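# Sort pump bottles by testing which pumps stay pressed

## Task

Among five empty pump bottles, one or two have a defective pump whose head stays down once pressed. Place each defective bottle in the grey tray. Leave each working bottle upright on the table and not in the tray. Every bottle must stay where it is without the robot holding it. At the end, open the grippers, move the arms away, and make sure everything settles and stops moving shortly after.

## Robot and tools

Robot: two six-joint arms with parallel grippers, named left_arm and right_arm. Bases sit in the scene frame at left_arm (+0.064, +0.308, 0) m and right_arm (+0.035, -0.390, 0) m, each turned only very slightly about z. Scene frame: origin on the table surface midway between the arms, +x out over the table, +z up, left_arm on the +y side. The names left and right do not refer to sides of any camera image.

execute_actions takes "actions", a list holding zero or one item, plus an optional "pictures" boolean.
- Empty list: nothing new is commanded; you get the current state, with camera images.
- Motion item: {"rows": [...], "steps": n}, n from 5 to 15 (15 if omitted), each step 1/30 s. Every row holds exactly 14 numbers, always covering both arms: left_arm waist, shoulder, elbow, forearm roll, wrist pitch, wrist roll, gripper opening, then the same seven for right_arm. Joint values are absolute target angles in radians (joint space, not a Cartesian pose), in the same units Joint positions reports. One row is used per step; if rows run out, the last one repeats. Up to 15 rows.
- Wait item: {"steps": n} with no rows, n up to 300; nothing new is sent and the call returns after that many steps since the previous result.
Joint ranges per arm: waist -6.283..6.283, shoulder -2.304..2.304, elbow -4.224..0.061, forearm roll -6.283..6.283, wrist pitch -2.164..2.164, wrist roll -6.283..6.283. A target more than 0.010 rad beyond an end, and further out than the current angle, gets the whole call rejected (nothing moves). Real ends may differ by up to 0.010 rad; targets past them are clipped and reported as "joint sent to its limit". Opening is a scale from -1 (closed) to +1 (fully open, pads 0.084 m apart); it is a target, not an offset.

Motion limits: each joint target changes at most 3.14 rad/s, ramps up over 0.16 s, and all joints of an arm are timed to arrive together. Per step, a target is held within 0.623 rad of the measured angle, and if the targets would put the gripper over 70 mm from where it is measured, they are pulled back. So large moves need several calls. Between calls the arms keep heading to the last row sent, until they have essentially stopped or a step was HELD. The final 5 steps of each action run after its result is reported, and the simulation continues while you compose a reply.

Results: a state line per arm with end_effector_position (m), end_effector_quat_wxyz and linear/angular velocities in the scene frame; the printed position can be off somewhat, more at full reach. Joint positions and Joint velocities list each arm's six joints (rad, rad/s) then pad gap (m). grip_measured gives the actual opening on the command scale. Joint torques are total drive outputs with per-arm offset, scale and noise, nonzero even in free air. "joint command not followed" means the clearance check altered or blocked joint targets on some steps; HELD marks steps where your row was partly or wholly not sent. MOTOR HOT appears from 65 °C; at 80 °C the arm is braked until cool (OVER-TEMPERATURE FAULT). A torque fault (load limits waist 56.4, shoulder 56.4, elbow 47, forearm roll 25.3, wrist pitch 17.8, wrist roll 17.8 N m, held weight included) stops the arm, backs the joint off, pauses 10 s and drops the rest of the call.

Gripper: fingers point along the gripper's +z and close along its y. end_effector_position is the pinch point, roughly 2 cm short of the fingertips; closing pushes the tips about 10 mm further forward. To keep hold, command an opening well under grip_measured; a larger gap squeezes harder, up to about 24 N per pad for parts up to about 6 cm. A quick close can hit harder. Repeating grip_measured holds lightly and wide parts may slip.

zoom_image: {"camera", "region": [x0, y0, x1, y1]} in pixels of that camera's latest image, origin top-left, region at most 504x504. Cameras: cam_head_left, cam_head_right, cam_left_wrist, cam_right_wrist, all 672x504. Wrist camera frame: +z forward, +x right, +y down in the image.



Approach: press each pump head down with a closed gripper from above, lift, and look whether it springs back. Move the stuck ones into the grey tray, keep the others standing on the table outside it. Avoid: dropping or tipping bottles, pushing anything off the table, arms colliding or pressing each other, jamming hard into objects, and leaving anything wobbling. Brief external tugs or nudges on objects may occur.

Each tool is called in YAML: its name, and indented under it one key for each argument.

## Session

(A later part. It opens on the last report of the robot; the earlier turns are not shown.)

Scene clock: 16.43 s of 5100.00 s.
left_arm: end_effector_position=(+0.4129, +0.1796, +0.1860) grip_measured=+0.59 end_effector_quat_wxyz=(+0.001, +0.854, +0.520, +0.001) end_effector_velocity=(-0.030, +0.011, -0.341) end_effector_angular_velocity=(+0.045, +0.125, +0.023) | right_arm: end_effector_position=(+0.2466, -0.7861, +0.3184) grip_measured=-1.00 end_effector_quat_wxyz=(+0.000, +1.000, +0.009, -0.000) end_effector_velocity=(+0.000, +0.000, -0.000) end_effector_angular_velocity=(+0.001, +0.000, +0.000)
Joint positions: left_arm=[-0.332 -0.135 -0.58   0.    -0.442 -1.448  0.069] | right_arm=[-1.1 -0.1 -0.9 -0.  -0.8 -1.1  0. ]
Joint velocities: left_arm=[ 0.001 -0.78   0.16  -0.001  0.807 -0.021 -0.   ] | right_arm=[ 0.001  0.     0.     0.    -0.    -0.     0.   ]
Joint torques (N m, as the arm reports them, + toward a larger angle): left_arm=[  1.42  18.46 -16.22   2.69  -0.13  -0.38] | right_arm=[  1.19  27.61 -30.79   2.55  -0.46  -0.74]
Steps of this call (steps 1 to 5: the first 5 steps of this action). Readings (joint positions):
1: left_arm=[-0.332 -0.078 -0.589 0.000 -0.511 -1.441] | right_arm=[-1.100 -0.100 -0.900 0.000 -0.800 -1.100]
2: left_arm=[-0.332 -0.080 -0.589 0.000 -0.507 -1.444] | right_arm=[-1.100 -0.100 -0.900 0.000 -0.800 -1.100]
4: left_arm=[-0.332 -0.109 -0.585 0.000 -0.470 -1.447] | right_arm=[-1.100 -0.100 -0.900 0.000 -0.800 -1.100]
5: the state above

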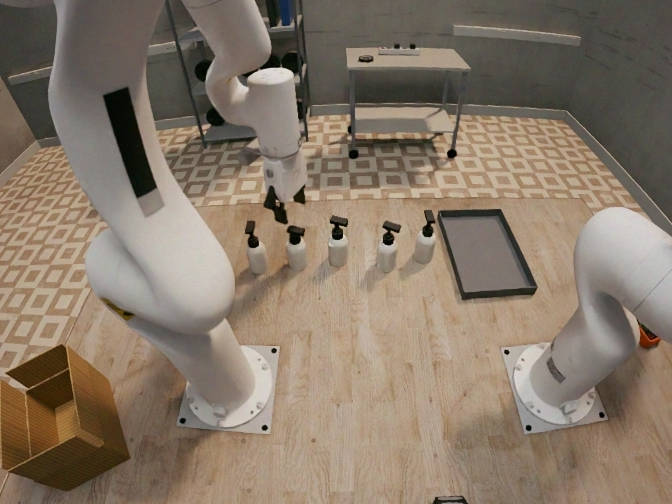

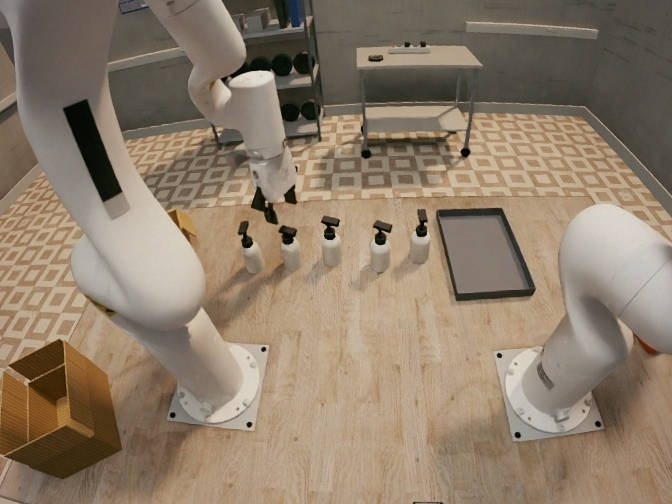

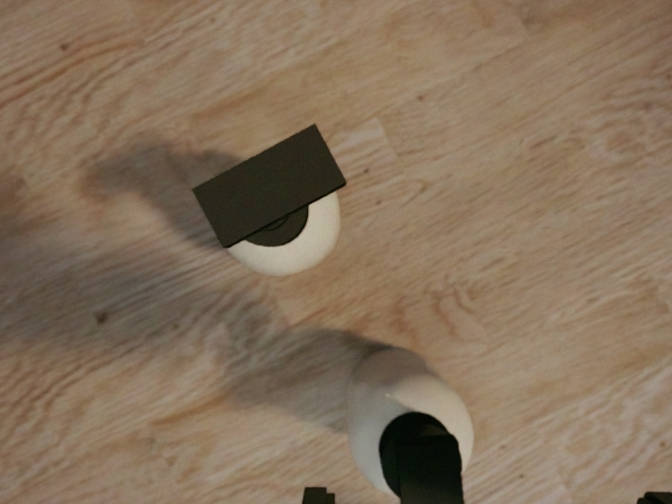

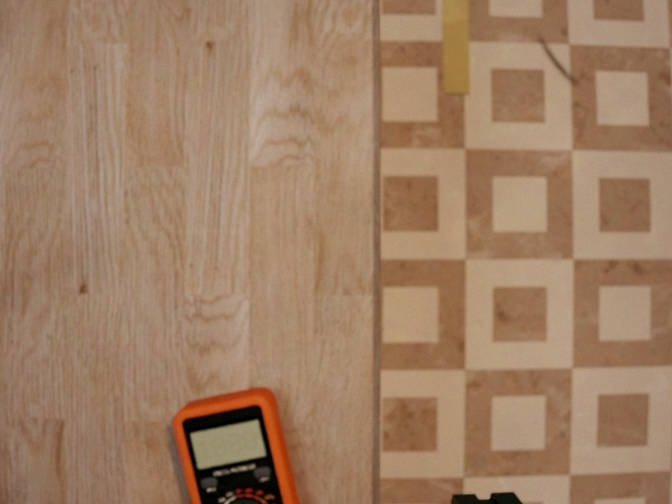

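execute_actions:
  actions:
    - {"rows":[[-0.332,-0.324,-0.558,0,-0.234,-1.45,0.6,-1.1,-0.1,-0.9,0,-0.8,-1.1,-1]],"steps":15}

execute_actions:
  actions:
    - {"rows":[[-0.332,-0.324,-0.558,0,-0.234,-1.45,0,-1.1,-0.1,-0.9,0,-0.8,-1.1,-1],[-0.332,-0.324,-0.558,0,-0.234,-1.45,0,-1.1,-0.1,-0.9,0,-0.8,-1.1,-1],[-0.332,-0.324,-0.558,0,-0.234,-1.45,0,-1.1,-0.1,-0.9,0,-0.8,-1.1,-1],[-0.332,-0.324,-0.558,0,-0.234,-1.45,0,-1.1,-0.1,-0.9,0,-0.8,-1.1,-1],[-0.332,-0.324,-0.558,0,-0.234,-1.45,-0.8,-1.1,-0.1,-0.9,0,-0.8,-1.1,-1]],"steps":15}

execute_actions:
  actions:
    - {"steps":8}

execute_actions:
  actions:
    - {"rows":[[-0.332,0.03,-0.7,0,-0.73,-1.45,-0.8,-1.1,-0.1,-0.9,0,-0.8,-1.1,-1]],"steps":15}

execute_actions:
  actions:
    - {"steps":10}

execute_actions:
  actions:
    - {"rows":[[-0.97,-0.81,-1.821,0,-1.011,-1.45,-0.8,-1.1,-0.1,-0.9,0,-0.8,-1.1,-1]],"steps":15}

execute_actions:
  actions:
    - {"steps":40}
  pictures: true

Scene clock: 17.30 s of 5100.00 s.
left_arm: end_effector_position=(+0.4094, +0.1809, +0.1125) grip_measured=+0.59 end_effector_quat_wxyz=(-0.001, +0.853, +0.521, -0.001) end_effector_velocity=(+0.010, -0.004, -0.027) end_effector_angular_velocity=(-0.014, -0.038, -0.000) | right_arm: end_effector_position=(+0.2466, -0.7861, +0.3184) grip_measured=-1.00 end_effector_quat_wxyz=(+0.000, +1.000, +0.009, -0.000) end_effector_velocity=(+0.001, +0.000, +0.000) end_effector_angular_velocity=(-0.001, -0.000, +0.002)
Joint positions: left_arm=[-0.332 -0.316 -0.558 -0.    -0.244 -1.45   0.069] | right_arm=[-1.1 -0.1 -0.9 -0.  -0.8 -1.1  0. ]
Joint velocities: left_arm=[ 0.    -0.076 -0.003  0.001  0.113  0.     0.   ] | right_arm=[ 0.001  0.    -0.    -0.     0.    -0.     0.   ]
Joint torques (N m, as the arm reports them, + toward a larger angle): left_arm=[  3.1   18.35 -13.75   1.48   0.21  -0.15] | right_arm=[  0.62  27.76 -30.25   2.75  -0.41  -0.74]
Steps of this call (steps 1 to 5: the last 5 steps of your previous action; steps 6 to 16: the robot went on to your last target; steps 17 to 26: the first 10 steps of this action). Readings (joint positions):
17: left_arm=[-0.332 -0.200 -0.568 0.000 -0.368 -1.450] | right_arm=[-1.100 -0.100 -0.900 0.000 -0.800 -1.100]
18: left_arm=[-0.332 -0.202 -0.568 0.000 -0.365 -1.450] | right_arm=[-1.100 -0.100 -0.900 0.000 -0.800 -1.100]
20: left_arm=[-0.332 -0.234 -0.567 0.000 -0.327 -1.450] | right_arm=[-1.100 -0.100 -0.900 -0.000 -0.800 -1.100]
24: left_arm=[-0.332 -0.308 -0.558 -0.000 -0.255 -1.450] | right_arm=[-1.100 -0.100 -0.900 -0.000 -0.800 -1.100]
26: the state above

Scene clock: 17.80 s of 5100.00 s.
left_arm: end_effector_position=(+0.4099, +0.1807, +0.1097) grip_measured=-0.39 end_effector_quat_wxyz=(+0.000, +0.853, +0.521, +0.000) end_effector_velocity=(-0.000, -0.000, -0.001) end_effector_angular_velocity=(-0.000, +0.001, +0.001) | right_arm: end_effector_position=(+0.2466, -0.7861, +0.3184) grip_measured=-1.00 end_effector_quat_wxyz=(+0.000, +1.000, +0.009, -0.000) end_effector_velocity=(+0.000, +0.000, +0.000) end_effector_angular_velocity=(+0.000, -0.000, -0.001)
Joint positions: left_arm=[-0.332 -0.324 -0.558  0.    -0.234 -1.45   0.027] | right_arm=[-1.1 -0.1 -0.9 -0.  -0.8 -1.1  0. ]
Joint velocities: left_arm=[-0.001 -0.002  0.    -0.001  0.001 -0.     0.   ] | right_arm=[-0.     0.    -0.001  0.001 -0.001  0.     0.   ]
Joint torques (N m, as the arm reports them, + toward a larger angle): left_arm=[  0.49  19.   -14.68   2.42   0.38  -0.29] | right_arm=[  1.14  28.59 -30.62   2.82  -0.42  -0.71]
Steps of this call (steps 1 to 5: the last 5 steps of your previous action; steps 6 to 15: the first 10 steps of this action). Readings (joint positions):
6: left_arm=[-0.332 -0.322 -0.558 0.000 -0.235 -1.450] | right_arm=[-1.100 -0.100 -0.900 -0.000 -0.800 -1.100]
7: left_arm=[-0.332 -0.323 -0.558 0.000 -0.235 -1.450] | right_arm=[-1.100 -0.100 -0.900 -0.000 -0.800 -1.100]
9: left_arm=[-0.332 -0.323 -0.558 0.000 -0.234 -1.450] | right_arm=[-1.100 -0.100 -0.900 -0.000 -0.800 -1.100]
13: left_arm=[-0.332 -0.324 -0.558 0.000 -0.234 -1.450] | right_arm=[-1.100 -0.100 -0.900 0.000 -0.800 -1.100]
15: the state above

Scene clock: 18.07 s of 5100.00 s.
left_arm: end_effector_position=(+0.4099, +0.1807, +0.1097) grip_measured=-0.39 end_effector_quat_wxyz=(+0.000, +0.853, +0.521, +0.000) end_effector_velocity=(+0.000, -0.000, +0.000) end_effector_angular_velocity=(-0.000, -0.001, -0.000) | right_arm: end_effector_position=(+0.2466, -0.7861, +0.3184) grip_measured=-1.00 end_effector_quat_wxyz=(+0.000, +1.000, +0.009, -0.000) end_effector_velocity=(-0.001, -0.000, -0.000) end_effector_angular_velocity=(+0.001, +0.001, -0.001)
Joint positions: left_arm=[-0.332 -0.324 -0.558  0.    -0.234 -1.45   0.027] | right_arm=[-1.1 -0.1 -0.9  0.  -0.8 -1.1  0. ]
Joint velocities: left_arm=[-0.    -0.001 -0.001 -0.     0.     0.     0.   ] | right_arm=[-0.002 -0.     0.001 -0.     0.    -0.     0.   ]
Joint torques (N m, as the arm reports them, + toward a larger angle): left_arm=[  4.16  18.73 -13.16   1.77   0.32  -0.37] | right_arm=[  1.23  27.66 -30.81   2.71  -0.45  -0.74]
Kept back: nothing.
Steps of this call (steps 1 to 5: the last 5 steps of your previous action; steps 6 to 8: the robot went on to your last target). Readings (joint positions):
1: left_arm=[-0.332 -0.324 -0.558 0.000 -0.234 -1.450] | right_arm=[-1.100 -0.100 -0.900 0.000 -0.800 -1.100]
2: left_arm=[-0.332 -0.324 -0.558 0.000 -0.234 -1.450] | right_arm=[-1.100 -0.100 -0.900 -0.000 -0.800 -1.100]
4: left_arm=[-0.332 -0.324 -0.558 0.000 -0.234 -1.450] | right_arm=[-1.100 -0.100 -0.900 0.000 -0.800 -1.100]
8: the state above

Scene clock: 18.40 s of 5100.00 s.
left_arm: end_effector_position=(+0.4281, +0.1740, +0.2033) grip_measured=-0.39 end_effector_quat_wxyz=(+0.000, +0.853, +0.521, +0.000) end_effector_velocity=(+0.029, -0.010, +0.407) end_effector_angular_velocity=(-0.002, -0.006, -0.001) | right_arm: end_effector_position=(+0.2466, -0.7861, +0.3184) grip_measured=-1.00 end_effector_quat_wxyz=(+0.000, +1.000, +0.009, -0.000) end_effector_velocity=(-0.000, +0.000, -0.000) end_effector_angular_velocity=(+0.000, +0.000, -0.000)
Joint positions: left_arm=[-0.332 -0.136 -0.634  0.    -0.497 -1.45   0.027] | right_arm=[-1.1 -0.1 -0.9  0.  -0.8 -1.1  0. ]
Joint velocities: left_arm=[ 0.     0.778 -0.312  0.001 -1.084  0.    -0.   ] | right_arm=[-0.    -0.     0.001 -0.     0.001  0.     0.   ]
Joint torques (N m, as the arm reports them, + toward a larger angle): left_arm=[  4.12  13.54 -17.1    2.4    0.26  -0.17] | right_arm=[  0.9   28.18 -30.72   2.7   -0.34  -0.7 ]
Steps of this call (steps 1 to 10: the first 10 steps of this action). Readings (joint positions):
1: left_arm=[-0.332 -0.324 -0.558 0.000 -0.234 -1.450] | right_arm=[-1.100 -0.100 -0.900 -0.000 -0.800 -1.100]
2: left_arm=[-0.332 -0.322 -0.559 -0.000 -0.238 -1.450] | right_arm=[-1.100 -0.100 -0.900 0.000 -0.800 -1.100]
4: left_arm=[-0.332 -0.297 -0.568 -0.000 -0.277 -1.450] | right_arm=[-1.100 -0.100 -0.900 -0.000 -0.800 -1.100]
8: left_arm=[-0.332 -0.188 -0.613 0.000 -0.424 -1.450] | right_arm=[-1.100 -0.100 -0.900 0.000 -0.800 -1.100]
10: the state above

Scene clock: 18.73 s of 5100.00 s.
left_arm: end_effector_position=(+0.4246, +0.1753, +0.2879) grip_measured=-0.39 end_effector_quat_wxyz=(-0.000, +0.853, +0.521, -0.000) end_effector_velocity=(-0.012, +0.004, +0.030) end_effector_angular_velocity=(+0.009, +0.027, -0.000) | right_arm: end_effector_position=(+0.2466, -0.7861, +0.3184) grip_measured=-1.00 end_effector_quat_wxyz=(+0.000, +1.000, +0.009, -0.000) end_effector_velocity=(-0.000, -0.000, +0.000) end_effector_angular_velocity=(-0.001, -0.001, -0.000)
Joint positions: left_arm=[-0.332  0.023 -0.697 -0.    -0.72  -1.45   0.027] | right_arm=[-1.1 -0.1 -0.9  0.  -0.8 -1.1  0. ]
Joint velocities: left_arm=[-0.001  0.06  -0.018 -0.001 -0.106  0.    -0.   ] | right_arm=[-0.001  0.    -0.     0.     0.    -0.     0.   ]
Joint torques (N m, as the arm reports them, + toward a larger angle): left_arm=[  2.67  12.25 -20.05   2.15   0.02  -0.22] | right_arm=[  1.38  28.4  -30.74   2.61  -0.49  -0.79]
Kept back: nothing.
Steps of this call (steps 1 to 5: the last 5 steps of your previous action; steps 6 to 10: the robot went on to your last target). Readings (joint positions):
1: left_arm=[-0.332 -0.110 -0.644 0.000 -0.533 -1.450] | right_arm=[-1.100 -0.100 -0.900 -0.000 -0.800 -1.100]
2: left_arm=[-0.332 -0.084 -0.654 0.000 -0.569 -1.450] | right_arm=[-1.100 -0.100 -0.900 -0.000 -0.800 -1.100]
4: left_arm=[-0.332 -0.034 -0.675 0.000 -0.639 -1.450] | right_arm=[-1.100 -0.100 -0.900 -0.000 -0.800 -1.100]
8: left_arm=[-0.332 0.017 -0.695 0.000 -0.710 -1.450] | right_arm=[-1.100 -0.100 -0.900 -0.000 -0.800 -1.100]
10: the state above

Scene clock: 19.07 s of 5100.00 s.
left_arm: end_effector_position=(+0.4433, +0.0764, +0.2839) grip_measured=-0.39 end_effector_quat_wxyz=(-0.037, +0.899, +0.435, -0.024) end_effector_velocity=(+0.065, -0.398, -0.059) end_effector_angular_velocity=(+0.160, +0.262, -0.687) | right_arm: end_effector_position=(+0.2466, -0.7861, +0.3184) grip_measured=-1.00 end_effector_quat_wxyz=(+0.000, +1.000, +0.009, -0.000) end_effector_velocity=(+0.000, -0.000, +0.000) end_effector_angular_velocity=(-0.001, -0.001, -0.000)
Joint positions: left_arm=[-0.527 -0.186 -0.91  -0.    -0.813 -1.45   0.027] | right_arm=[-1.1 -0.1 -0.9 -0.  -0.8 -1.1  0. ]
Joint velocities: left_arm=[-0.687 -0.884 -0.88   0.    -0.303 -0.    -0.   ] | right_arm=[ 0.     0.     0.     0.001  0.001 -0.     0.   ]
Joint torques (N m, as the arm reports them, + toward a larger angle): left_arm=[  6.23  15.84 -21.3    2.74  -0.03  -0.56] | right_arm=[  0.88  28.47 -30.73   2.64  -0.49  -0.7 ]
Steps of this call (steps 1 to 10: the first 10 steps of this action). Readings (joint positions):
1: left_arm=[-0.332 0.024 -0.698 -0.000 -0.723 -1.450] | right_arm=[-1.100 -0.100 -0.900 0.000 -0.800 -1.100]
2: left_arm=[-0.335 0.023 -0.701 -0.000 -0.727 -1.450] | right_arm=[-1.100 -0.100 -0.900 0.000 -0.800 -1.100]
4: left_arm=[-0.369 -0.010 -0.735 0.000 -0.744 -1.450] | right_arm=[-1.100 -0.100 -0.900 0.000 -0.800 -1.100]
8: left_arm=[-0.480 -0.128 -0.851 -0.000 -0.792 -1.450] | right_arm=[-1.100 -0.100 -0.900 -0.000 -0.800 -1.100]
10: the state above

Scene clock: 20.40 s of 5100.00 s.
left_arm: end_effector_position=(+0.4601, -0.2963, +0.2894) grip_measured=-0.39 end_effector_quat_wxyz=(-0.000, +0.974, +0.228, -0.000) end_effector_velocity=(-0.002, -0.003, -0.001) end_effector_angular_velocity=(+0.000, -0.002, -0.006) | right_arm: end_effector_position=(+0.2466, -0.7861, +0.3184) grip_measured=-1.00 end_effector_quat_wxyz=(+0.000, +1.000, +0.009, -0.000) end_effector_velocity=(-0.000, -0.000, +0.000) end_effector_angular_velocity=(-0.001, -0.000, +0.000)
Joint positions: left_arm=[-0.97  -0.809 -1.82   0.    -1.011 -1.45   0.027] | right_arm=[-1.1 -0.1 -0.9  0.  -0.8 -1.1  0. ]
Joint velocities: left_arm=[-0.005 -0.005 -0.006  0.002 -0.    -0.     0.   ] | right_arm=[-0.     0.    -0.    -0.     0.001 -0.     0.   ]
Joint torques (N m, as the arm reports them, + toward a larger angle): left_arm=[  2.27  35.55 -22.69   3.04   0.26  -0.12] | right_arm=[  0.94  27.74 -30.69   2.66  -0.47  -0.7 ]
Kept back: nothing.
Steps of this call (steps 1 to 5: the last 5 steps of your previous action; steps 6 to 40: the robot went on to your last target). Readings (joint positions):
1: left_arm=[-0.550 -0.216 -0.939 -0.000 -0.823 -1.450] | right_arm=[-1.100 -0.100 -0.900 -0.000 -0.800 -1.100]
2: left_arm=[-0.571 -0.246 -0.969 -0.000 -0.833 -1.450] | right_arm=[-1.100 -0.100 -0.900 0.000 -0.800 -1.100]
4: left_arm=[-0.612 -0.304 -1.030 -0.000 -0.851 -1.450] | right_arm=[-1.100 -0.100 -0.900 0.000 -0.800 -1.100]
8: left_arm=[-0.684 -0.406 -1.156 -0.000 -0.883 -1.450] | right_arm=[-1.100 -0.100 -0.900 0.000 -0.800 -1.100]
40: the state above

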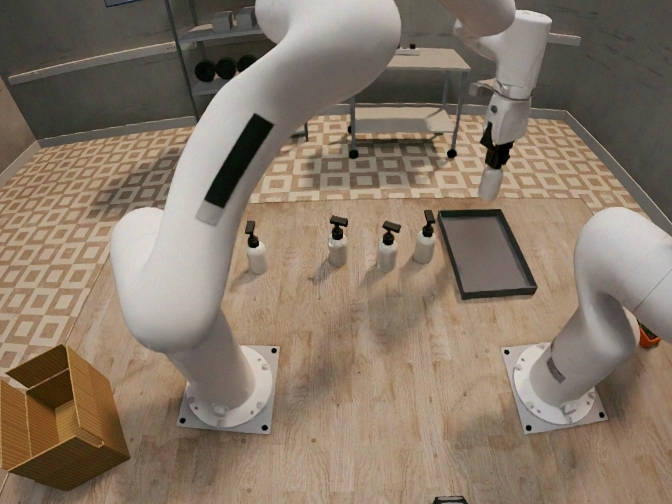

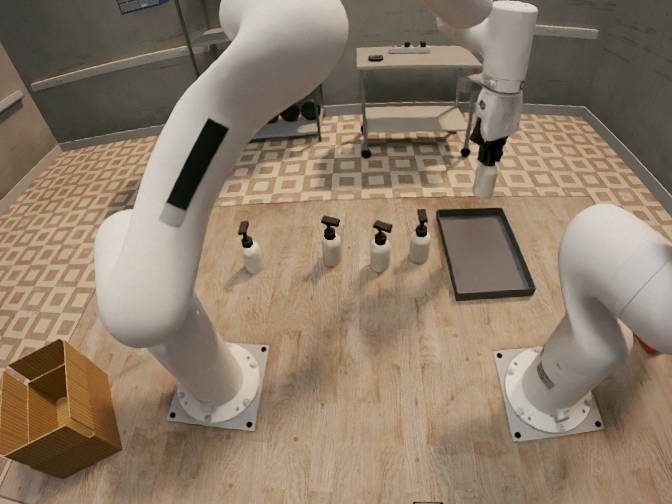

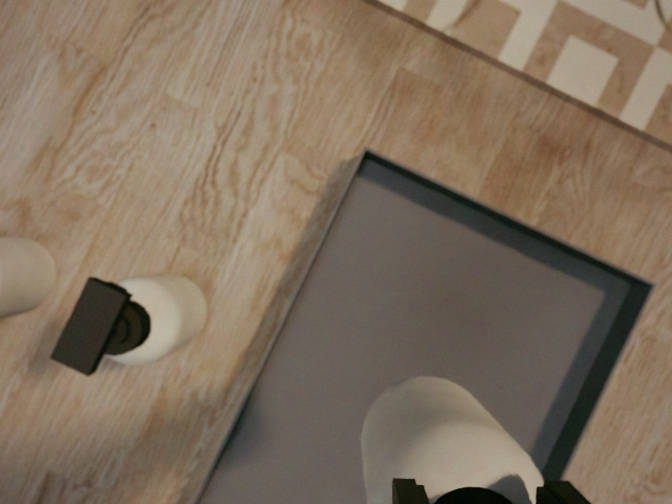

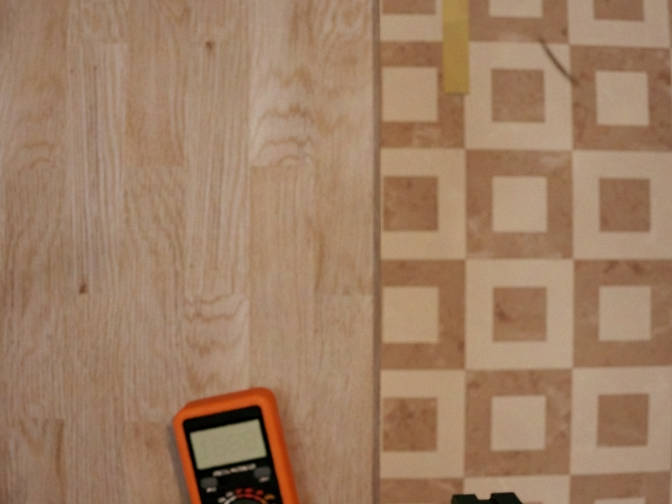

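execute_actions:
  actions:
    - {"rows":[[-0.97,-0.93,-1.74,0,-0.81,-1.45,-0.8,-1.1,-0.1,-0.9,0,-0.8,-1.1,-1],[-0.97,-0.93,-1.74,0,-0.81,-1.45,-0.8,-1.1,-0.1,-0.9,0,-0.8,-1.1,-1],[-0.97,-0.93,-1.74,0,-0.81,-1.45,-0.8,-1.1,-0.1,-0.9,0,-0.8,-1.1,-1],[-0.97,-0.93,-1.74,0,-0.81,-1.45,-0.8,-1.1,-0.1,-0.9,0,-0.8,-1.1,-1],[-0.97,-0.93,-1.74,0,-0.81,-1.45,-0.8,-1.1,-0.1,-0.9,0,-0.8,-1.1,-1],[-0.97,-0.93,-1.74,0,-0.81,-1.45,-0.8,-1.1,-0.1,-0.9,0,-0.8,-1.1,-1],[-0.97,-0.93,-1.74,0,-0.81,-1.45,-0.8,-1.1,-0.1,-0.9,0,-0.8,-1.1,-1],[-0.97,-0.93,-1.74,0,-0.81,-1.45,-0.8,-1.1,-0.1,-0.9,0,-0.8,-1.1,-1],[-0.97,-0.991,-1.723,0,-0.732,-1.45,-0.8,-1.1,-0.1,-0.9,0,-0.8,-1.1,-1]],"steps":15}

execute_actions:
  actions:
    - {"steps":15}

execute_actions:
  actions:
    - {"rows":[[-0.97,-0.991,-1.723,0,-0.732,-1.45,-0.2,-1.1,-0.1,-0.9,0,-0.8,-1.1,-1],[-0.97,-0.991,-1.723,0,-0.732,-1.45,-0.2,-1.1,-0.1,-0.9,0,-0.8,-1.1,-1],[-0.97,-0.991,-1.723,0,-0.732,-1.45,-0.2,-1.1,-0.1,-0.9,0,-0.8,-1.1,-1],[-0.97,-0.991,-1.723,0,-0.732,-1.45,-0.2,-1.1,-0.1,-0.9,0,-0.8,-1.1,-1],[-0.97,-0.991,-1.723,0,-0.732,-1.45,-0.2,-1.1,-0.1,-0.9,0,-0.8,-1.1,-1],[-0.97,-0.991,-1.723,0,-0.732,-1.45,1,-1.1,-0.1,-0.9,0,-0.8,-1.1,-1]],"steps":15}

execute_actions:
  actions:
    - {"steps":10}

execute_actions:
  actions:
    - {"rows":[[-0.97,-0.81,-1.821,0,-1.011,-1.45,1,-1.1,-0.1,-0.9,0,-0.8,-1.1,-1]],"steps":15}

execute_actions:
  actions:
    - {"rows":[[0.6,-0.19,-1.19,0,-1.0,0.6,1,-1.1,-0.1,-0.9,0,-0.8,-1.1,-1]],"steps":15}

execute_actions:
  actions:
    - {"steps":60}
  pictures: true

Scene clock: 21.50 s of 5100.00 s.
left_arm: end_effector_position=(+0.4611, -0.2981, +0.1818) grip_measured=-0.39 end_effector_quat_wxyz=(-0.001, +0.974, +0.228, -0.000) end_effector_velocity=(+0.013, -0.003, -0.369) end_effector_angular_velocity=(-0.046, -0.040, +0.003) | right_arm: end_effector_position=(+0.2466, -0.7861, +0.3184) grip_measured=-1.00 end_effector_quat_wxyz=(+0.000, +1.000, +0.009, -0.000) end_effector_velocity=(-0.001, +0.000, -0.000) end_effector_angular_velocity=(+0.002, +0.001, -0.001)
Joint positions: left_arm=[-0.97  -0.916 -1.75   0.    -0.837 -1.45   0.027] | right_arm=[-1.1 -0.1 -0.9  0.  -0.8 -1.1  0. ]
Joint velocities: left_arm=[ 0.01  -0.407  0.176  0.011  0.644 -0.     0.01 ] | right_arm=[-0.001 -0.     0.    -0.    -0.001  0.     0.   ]
Joint torques (N m, as the arm reports them, + toward a larger angle): left_arm=[  1.16  32.2  -22.02   0.73   0.24   0.  ] | right_arm=[  1.4   28.61 -30.62   2.64  -0.43  -0.72]
Steps of this call (steps 1 to 23: the robot went on to your last target; steps 24 to 33: the first 10 steps of this action). Readings (joint positions):
24: left_arm=[-0.970 -0.810 -1.821 0.000 -1.011 -1.450] | right_arm=[-1.100 -0.100 -0.900 0.000 -0.800 -1.100]
25: left_arm=[-0.970 -0.811 -1.820 0.000 -1.007 -1.450] | right_arm=[-1.100 -0.100 -0.900 0.000 -0.800 -1.100]
27: left_arm=[-0.970 -0.828 -1.809 0.000 -0.972 -1.450] | right_arm=[-1.100 -0.100 -0.900 -0.000 -0.800 -1.100]
31: left_arm=[-0.970 -0.890 -1.766 -0.000 -0.878 -1.450] | right_arm=[-1.100 -0.100 -0.900 0.000 -0.800 -1.100]
33: the state above

Scene clock: 22.00 s of 5100.00 s.
left_arm: end_effector_position=(+0.4596, -0.2966, +0.1176) grip_measured=-0.39 end_effector_quat_wxyz=(+0.001, +0.974, +0.227, +0.000) end_effector_velocity=(+0.001, +0.003, -0.006) end_effector_angular_velocity=(+0.004, +0.000, +0.001) | right_arm: end_effector_position=(+0.2466, -0.7861, +0.3184) grip_measured=-1.00 end_effector_quat_wxyz=(+0.000, +1.000, +0.009, -0.000) end_effector_velocity=(+0.000, +0.000, +0.000) end_effector_angular_velocity=(+0.000, -0.000, -0.001)
Joint positions: left_arm=[-0.97  -0.99  -1.724 -0.    -0.733 -1.45   0.027] | right_arm=[-1.1 -0.1 -0.9  0.  -0.8 -1.1  0. ]
Joint velocities: left_arm=[ 0.003 -0.006  0.005  0.003  0.008 -0.001  0.   ] | right_arm=[ 0.     0.    -0.     0.001 -0.     0.     0.   ]
Joint torques (N m, as the arm reports them, + toward a larger angle): left_arm=[  2.17  34.43 -21.13   2.26   0.57  -0.21] | right_arm=[  1.22  28.16 -30.93   2.65  -0.43  -0.71]
Kept back: nothing.
Steps of this call (steps 1 to 5: the last 5 steps of your previous action; steps 6 to 15: the robot went on to your last target). Readings (joint positions):
1: left_arm=[-0.969 -0.931 -1.745 0.001 -0.814 -1.450] | right_arm=[-1.100 -0.100 -0.900 0.000 -0.800 -1.100]
2: left_arm=[-0.969 -0.948 -1.739 0.001 -0.791 -1.450] | right_arm=[-1.100 -0.100 -0.900 -0.000 -0.800 -1.100]
4: left_arm=[-0.969 -0.974 -1.728 0.000 -0.760 -1.450] | right_arm=[-1.100 -0.100 -0.900 0.000 -0.800 -1.100]
8: left_arm=[-0.970 -0.986 -1.725 -0.000 -0.739 -1.450] | right_arm=[-1.100 -0.100 -0.900 0.000 -0.800 -1.100]
15: the state above

Scene clock: 22.33 s of 5100.00 s.
left_arm: end_effector_position=(+0.4596, -0.2962, +0.1167) grip_measured=+0.45 end_effector_quat_wxyz=(+0.000, +0.974, +0.227, +0.000) end_effector_velocity=(+0.000, +0.000, -0.001) end_effector_angular_velocity=(+0.000, -0.000, +0.000) | right_arm: end_effector_position=(+0.2466, -0.7861, +0.3184) grip_measured=-1.00 end_effector_quat_wxyz=(+0.000, +1.000, +0.009, -0.000) end_effector_velocity=(+0.000, +0.000, -0.000) end_effector_angular_velocity=(+0.001, +0.000, -0.000)
Joint positions: left_arm=[-0.97  -0.991 -1.723 -0.    -0.732 -1.45   0.063] | right_arm=[-1.1 -0.1 -0.9  0.  -0.8 -1.1  0. ]
Joint velocities: left_arm=[ 0.    -0.     0.001  0.001  0.001 -0.     0.178] | right_arm=[ 0.    -0.     0.     0.001 -0.001  0.     0.   ]
Joint torques (N m, as the arm reports them, + toward a larger angle): left_arm=[  3.16  34.97 -20.1    2.56   0.27  -0.28] | right_arm=[  0.98  28.71 -31.16   2.65  -0.44  -0.65]
Steps of this call (steps 1 to 10: the first 10 steps of this action). Readings (joint positions):
1: left_arm=[-0.970 -0.990 -1.724 -0.000 -0.733 -1.450] | right_arm=[-1.100 -0.100 -0.900 0.000 -0.800 -1.100]
2: left_arm=[-0.970 -0.990 -1.723 -0.000 -0.732 -1.450] | right_arm=[-1.100 -0.100 -0.900 -0.000 -0.800 -1.100]
4: left_arm=[-0.970 -0.991 -1.723 -0.000 -0.732 -1.450] | right_arm=[-1.100 -0.100 -0.900 0.000 -0.800 -1.100]
8: left_arm=[-0.970 -0.991 -1.723 -0.000 -0.732 -1.450] | right_arm=[-1.100 -0.100 -0.900 -0.000 -0.800 -1.100]
10: the state above

Scene clock: 22.67 s of 5100.00 s.
left_arm: end_effector_position=(+0.4596, -0.2962, +0.1166) grip_measured=+1.00 end_effector_quat_wxyz=(+0.000, +0.974, +0.227, -0.000) end_effector_velocity=(+0.001, -0.000, +0.000) end_effector_angular_velocity=(-0.001, -0.001, -0.001) | right_arm: end_effector_position=(+0.2466, -0.7861, +0.3184) grip_measured=-1.00 end_effector_quat_wxyz=(+0.000, +1.000, +0.009, -0.000) end_effector_velocity=(-0.000, +0.000, -0.000) end_effector_angular_velocity=(+0.000, +0.000, +0.000)
Joint positions: left_arm=[-0.97  -0.991 -1.723 -0.    -0.732 -1.45   0.084] | right_arm=[-1.1 -0.1 -0.9  0.  -0.8 -1.1  0. ]
Joint velocities: left_arm=[ 0.     0.    -0.001  0.001  0.001  0.     0.   ] | right_arm=[ 0. -0.  0. -0.  0.  0.  0.]
Joint torques (N m, as the arm reports them, + toward a larger angle): left_arm=[  3.46  35.81 -21.24   2.22   0.34  -0.41] | right_arm=[  0.02  28.08 -30.63   2.67  -0.45  -0.73]
Kept back: nothing.
Steps of this call (steps 1 to 5: the last 5 steps of your previous action; steps 6 to 10: the robot went on to your last target). Readings (joint positions):
1: left_arm=[-0.970 -0.991 -1.723 -0.000 -0.732 -1.450] | right_arm=[-1.100 -0.100 -0.900 0.000 -0.800 -1.100]
2: left_arm=[-0.970 -0.991 -1.723 -0.000 -0.732 -1.450] | right_arm=[-1.100 -0.100 -0.900 -0.000 -0.800 -1.100]
4: left_arm=[-0.970 -0.991 -1.723 -0.000 -0.732 -1.450] | right_arm=[-1.100 -0.100 -0.900 0.000 -0.800 -1.100]
8: left_arm=[-0.970 -0.991 -1.723 -0.000 -0.732 -1.450] | right_arm=[-1.100 -0.100 -0.900 -0.000 -0.800 -1.100]
10: the state above

Scene clock: 23.00 s of 5100.00 s.
left_arm: end_effector_position=(+0.4626, -0.3008, +0.2269) grip_measured=+1.00 end_effector_quat_wxyz=(+0.000, +0.974, +0.227, +0.000) end_effector_velocity=(-0.007, +0.010, +0.437) end_effector_angular_velocity=(-0.005, -0.003, -0.000) | right_arm: end_effector_position=(+0.2466, -0.7861, +0.3184) grip_measured=-1.00 end_effector_quat_wxyz=(+0.000, +1.000, +0.009, -0.000) end_effector_velocity=(-0.001, +0.000, -0.000) end_effector_angular_velocity=(+0.000, +0.001, -0.000)
Joint positions: left_arm=[-0.97  -0.875 -1.786  0.    -0.91  -1.45   0.084] | right_arm=[-1.1 -0.1 -0.9  0.  -0.8 -1.1  0. ]
Joint velocities: left_arm=[-0.     0.455 -0.246 -0.    -0.695 -0.     0.   ] | right_arm=[-0.001  0.     0.001 -0.001 -0.    -0.     0.   ]
Joint torques (N m, as the arm reports them, + toward a larger angle): left_arm=[  2.99  34.07 -20.47   2.69   0.41  -0.44] | right_arm=[  0.84  28.49 -30.69   2.64  -0.44  -0.67]
Steps of this call (steps 1 to 10: the first 10 steps of this action). Readings (joint positions):
1: left_arm=[-0.970 -0.991 -1.723 -0.000 -0.732 -1.450] | right_arm=[-1.100 -0.100 -0.900 0.000 -0.800 -1.100]
2: left_arm=[-0.970 -0.990 -1.724 -0.000 -0.736 -1.450] | right_arm=[-1.100 -0.100 -0.900 0.000 -0.800 -1.100]
4: left_arm=[-0.970 -0.971 -1.733 -0.000 -0.771 -1.450] | right_arm=[-1.100 -0.100 -0.900 -0.000 -0.800 -1.100]
8: left_arm=[-0.970 -0.905 -1.770 0.000 -0.864 -1.450] | right_arm=[-1.100 -0.100 -0.900 0.000 -0.800 -1.100]
10: the state above

Scene clock: 23.50 s of 5100.00 s.
left_arm: end_effector_position=(+0.5184, -0.2030, +0.3189) grip_measured=+1.00 end_effector_quat_wxyz=(-0.000, +0.974, +0.227, -0.000) end_effector_velocity=(+0.203, +0.376, +0.122) end_effector_angular_velocity=(-0.003, -0.003, +0.006) | right_arm: end_effector_position=(+0.2466, -0.7861, +0.3184) grip_measured=-1.00 end_effector_quat_wxyz=(+0.000, +1.000, +0.009, -0.000) end_effector_velocity=(+0.000, -0.000, +0.000) end_effector_angular_velocity=(-0.001, +0.001, +0.002)
Joint positions: left_arm=[-0.823 -0.679 -1.678 -0.    -1.    -1.302  0.084] | right_arm=[-1.1 -0.1 -0.9  0.  -0.8 -1.1  0. ]
Joint velocities: left_arm=[ 0.587  0.486  0.481  0.001 -0.001  0.581  0.   ] | right_arm=[ 0.001 -0.    -0.001 -0.001 -0.    -0.     0.   ]
Joint torques (N m, as the arm reports them, + toward a larger angle): left_arm=[  2.65  30.89 -23.13   2.43   0.1   -0.03] | right_arm=[  0.4   27.99 -30.77   2.37  -0.41  -0.79]
Steps of this call (steps 1 to 5: the last 5 steps of your previous action; steps 6 to 15: the first 10 steps of this action). Readings (joint positions):
6: left_arm=[-0.970 -0.816 -1.818 0.000 -0.999 -1.450] | right_arm=[-1.100 -0.100 -0.900 -0.000 -0.800 -1.100]
7: left_arm=[-0.968 -0.813 -1.815 -0.000 -1.001 -1.446] | right_arm=[-1.100 -0.100 -0.900 0.000 -0.800 -1.100]
9: left_arm=[-0.940 -0.785 -1.782 -0.000 -1.000 -1.415] | right_arm=[-1.100 -0.100 -0.900 0.000 -0.800 -1.100]
13: left_arm=[-0.862 -0.712 -1.712 -0.000 -1.000 -1.340] | right_arm=[-1.100 -0.100 -0.900 -0.000 -0.800 -1.100]
15: the state above

Scene clock: 25.50 s of 5100.00 s.
left_arm: end_effector_position=(+0.5048, +0.5756, +0.3981) grip_measured=+1.00 end_effector_quat_wxyz=(-0.000, +1.000, +0.015, +0.000) end_effector_velocity=(-0.141, +0.171, +0.010) end_effector_angular_velocity=(+0.006, -0.005, -0.551) | right_arm: end_effector_position=(+0.2466, -0.7861, +0.3184) grip_measured=-1.00 end_effector_quat_wxyz=(+0.000, +1.000, +0.009, -0.000) end_effector_velocity=(-0.001, +0.000, -0.000) end_effector_angular_velocity=(+0.001, +0.001, -0.000)
Joint positions: left_arm=[ 0.566 -0.197 -1.197  0.    -1.     0.515  0.084] | right_arm=[-1.1 -0.1 -0.9 -0.  -0.8 -1.1  0. ]
Joint velocities: left_arm=[ 0.424  0.089  0.081  0.002 -0.     0.975  0.   ] | right_arm=[-0.001 -0.     0.001 -0.001 -0.     0.     0.   ]
Joint torques (N m, as the arm reports them, + toward a larger angle): left_arm=[-10.24  15.66 -22.96   3.18   0.31  -1.39] | right_arm=[  0.84  27.53 -30.77   2.83  -0.41  -0.73]
Kept back: nothing.
Steps of this call (steps 1 to 5: the last 5 steps of your previous action; steps 6 to 60: the robot went on to your last target). Readings (joint positions):
1: left_arm=[-0.803 -0.663 -1.663 0.000 -1.000 -1.282] | right_arm=[-1.100 -0.100 -0.900 -0.000 -0.800 -1.100]
2: left_arm=[-0.783 -0.647 -1.647 0.000 -1.000 -1.262] | right_arm=[-1.100 -0.100 -0.900 -0.000 -0.800 -1.100]
4: left_arm=[-0.743 -0.617 -1.617 0.000 -1.000 -1.222] | right_arm=[-1.100 -0.100 -0.900 0.000 -0.800 -1.100]
8: left_arm=[-0.660 -0.561 -1.561 0.000 -1.000 -1.139] | right_arm=[-1.100 -0.100 -0.900 0.000 -0.800 -1.100]
60: the state above

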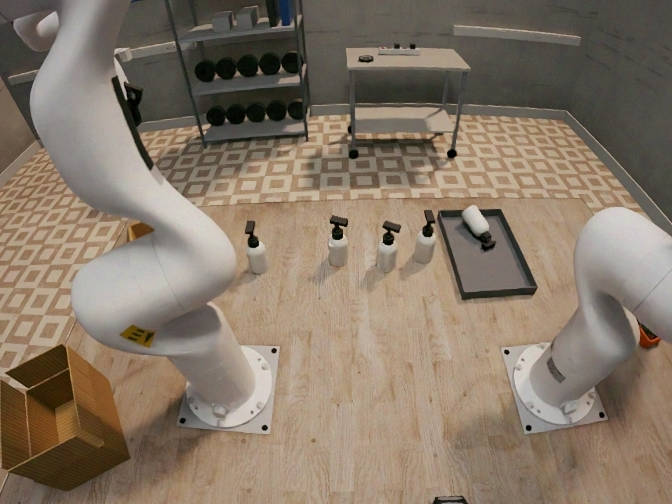

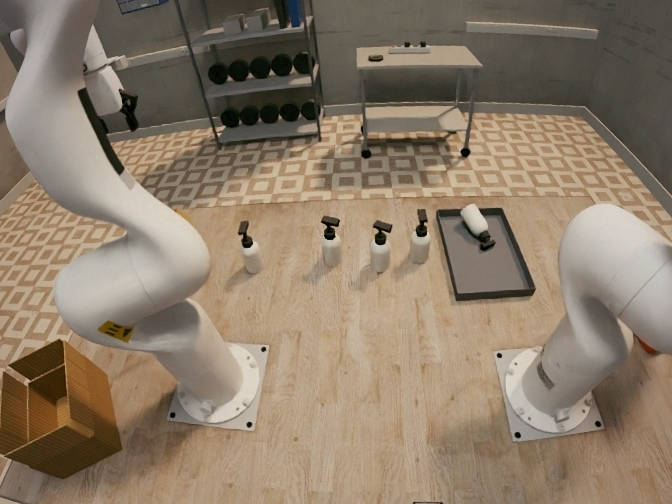

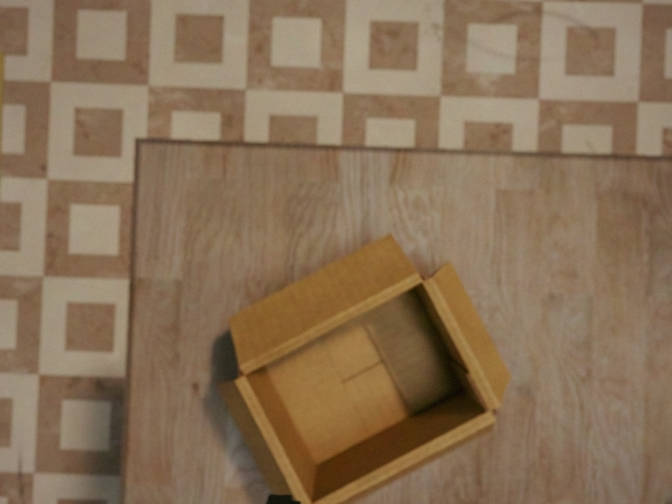

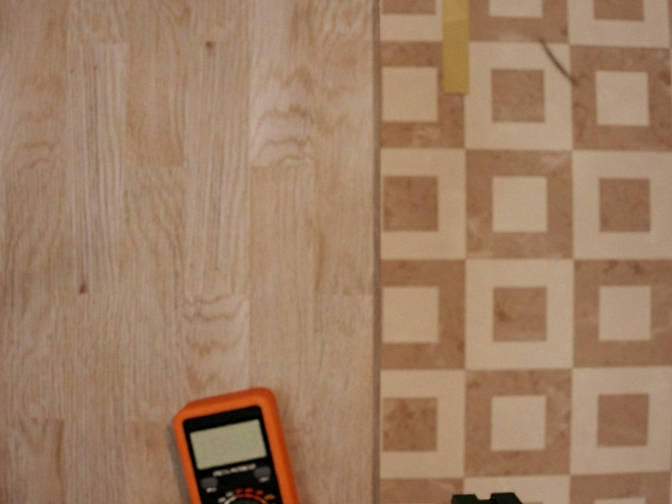

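finished_scene:
  scene: 2

The scene is finished: the task was done.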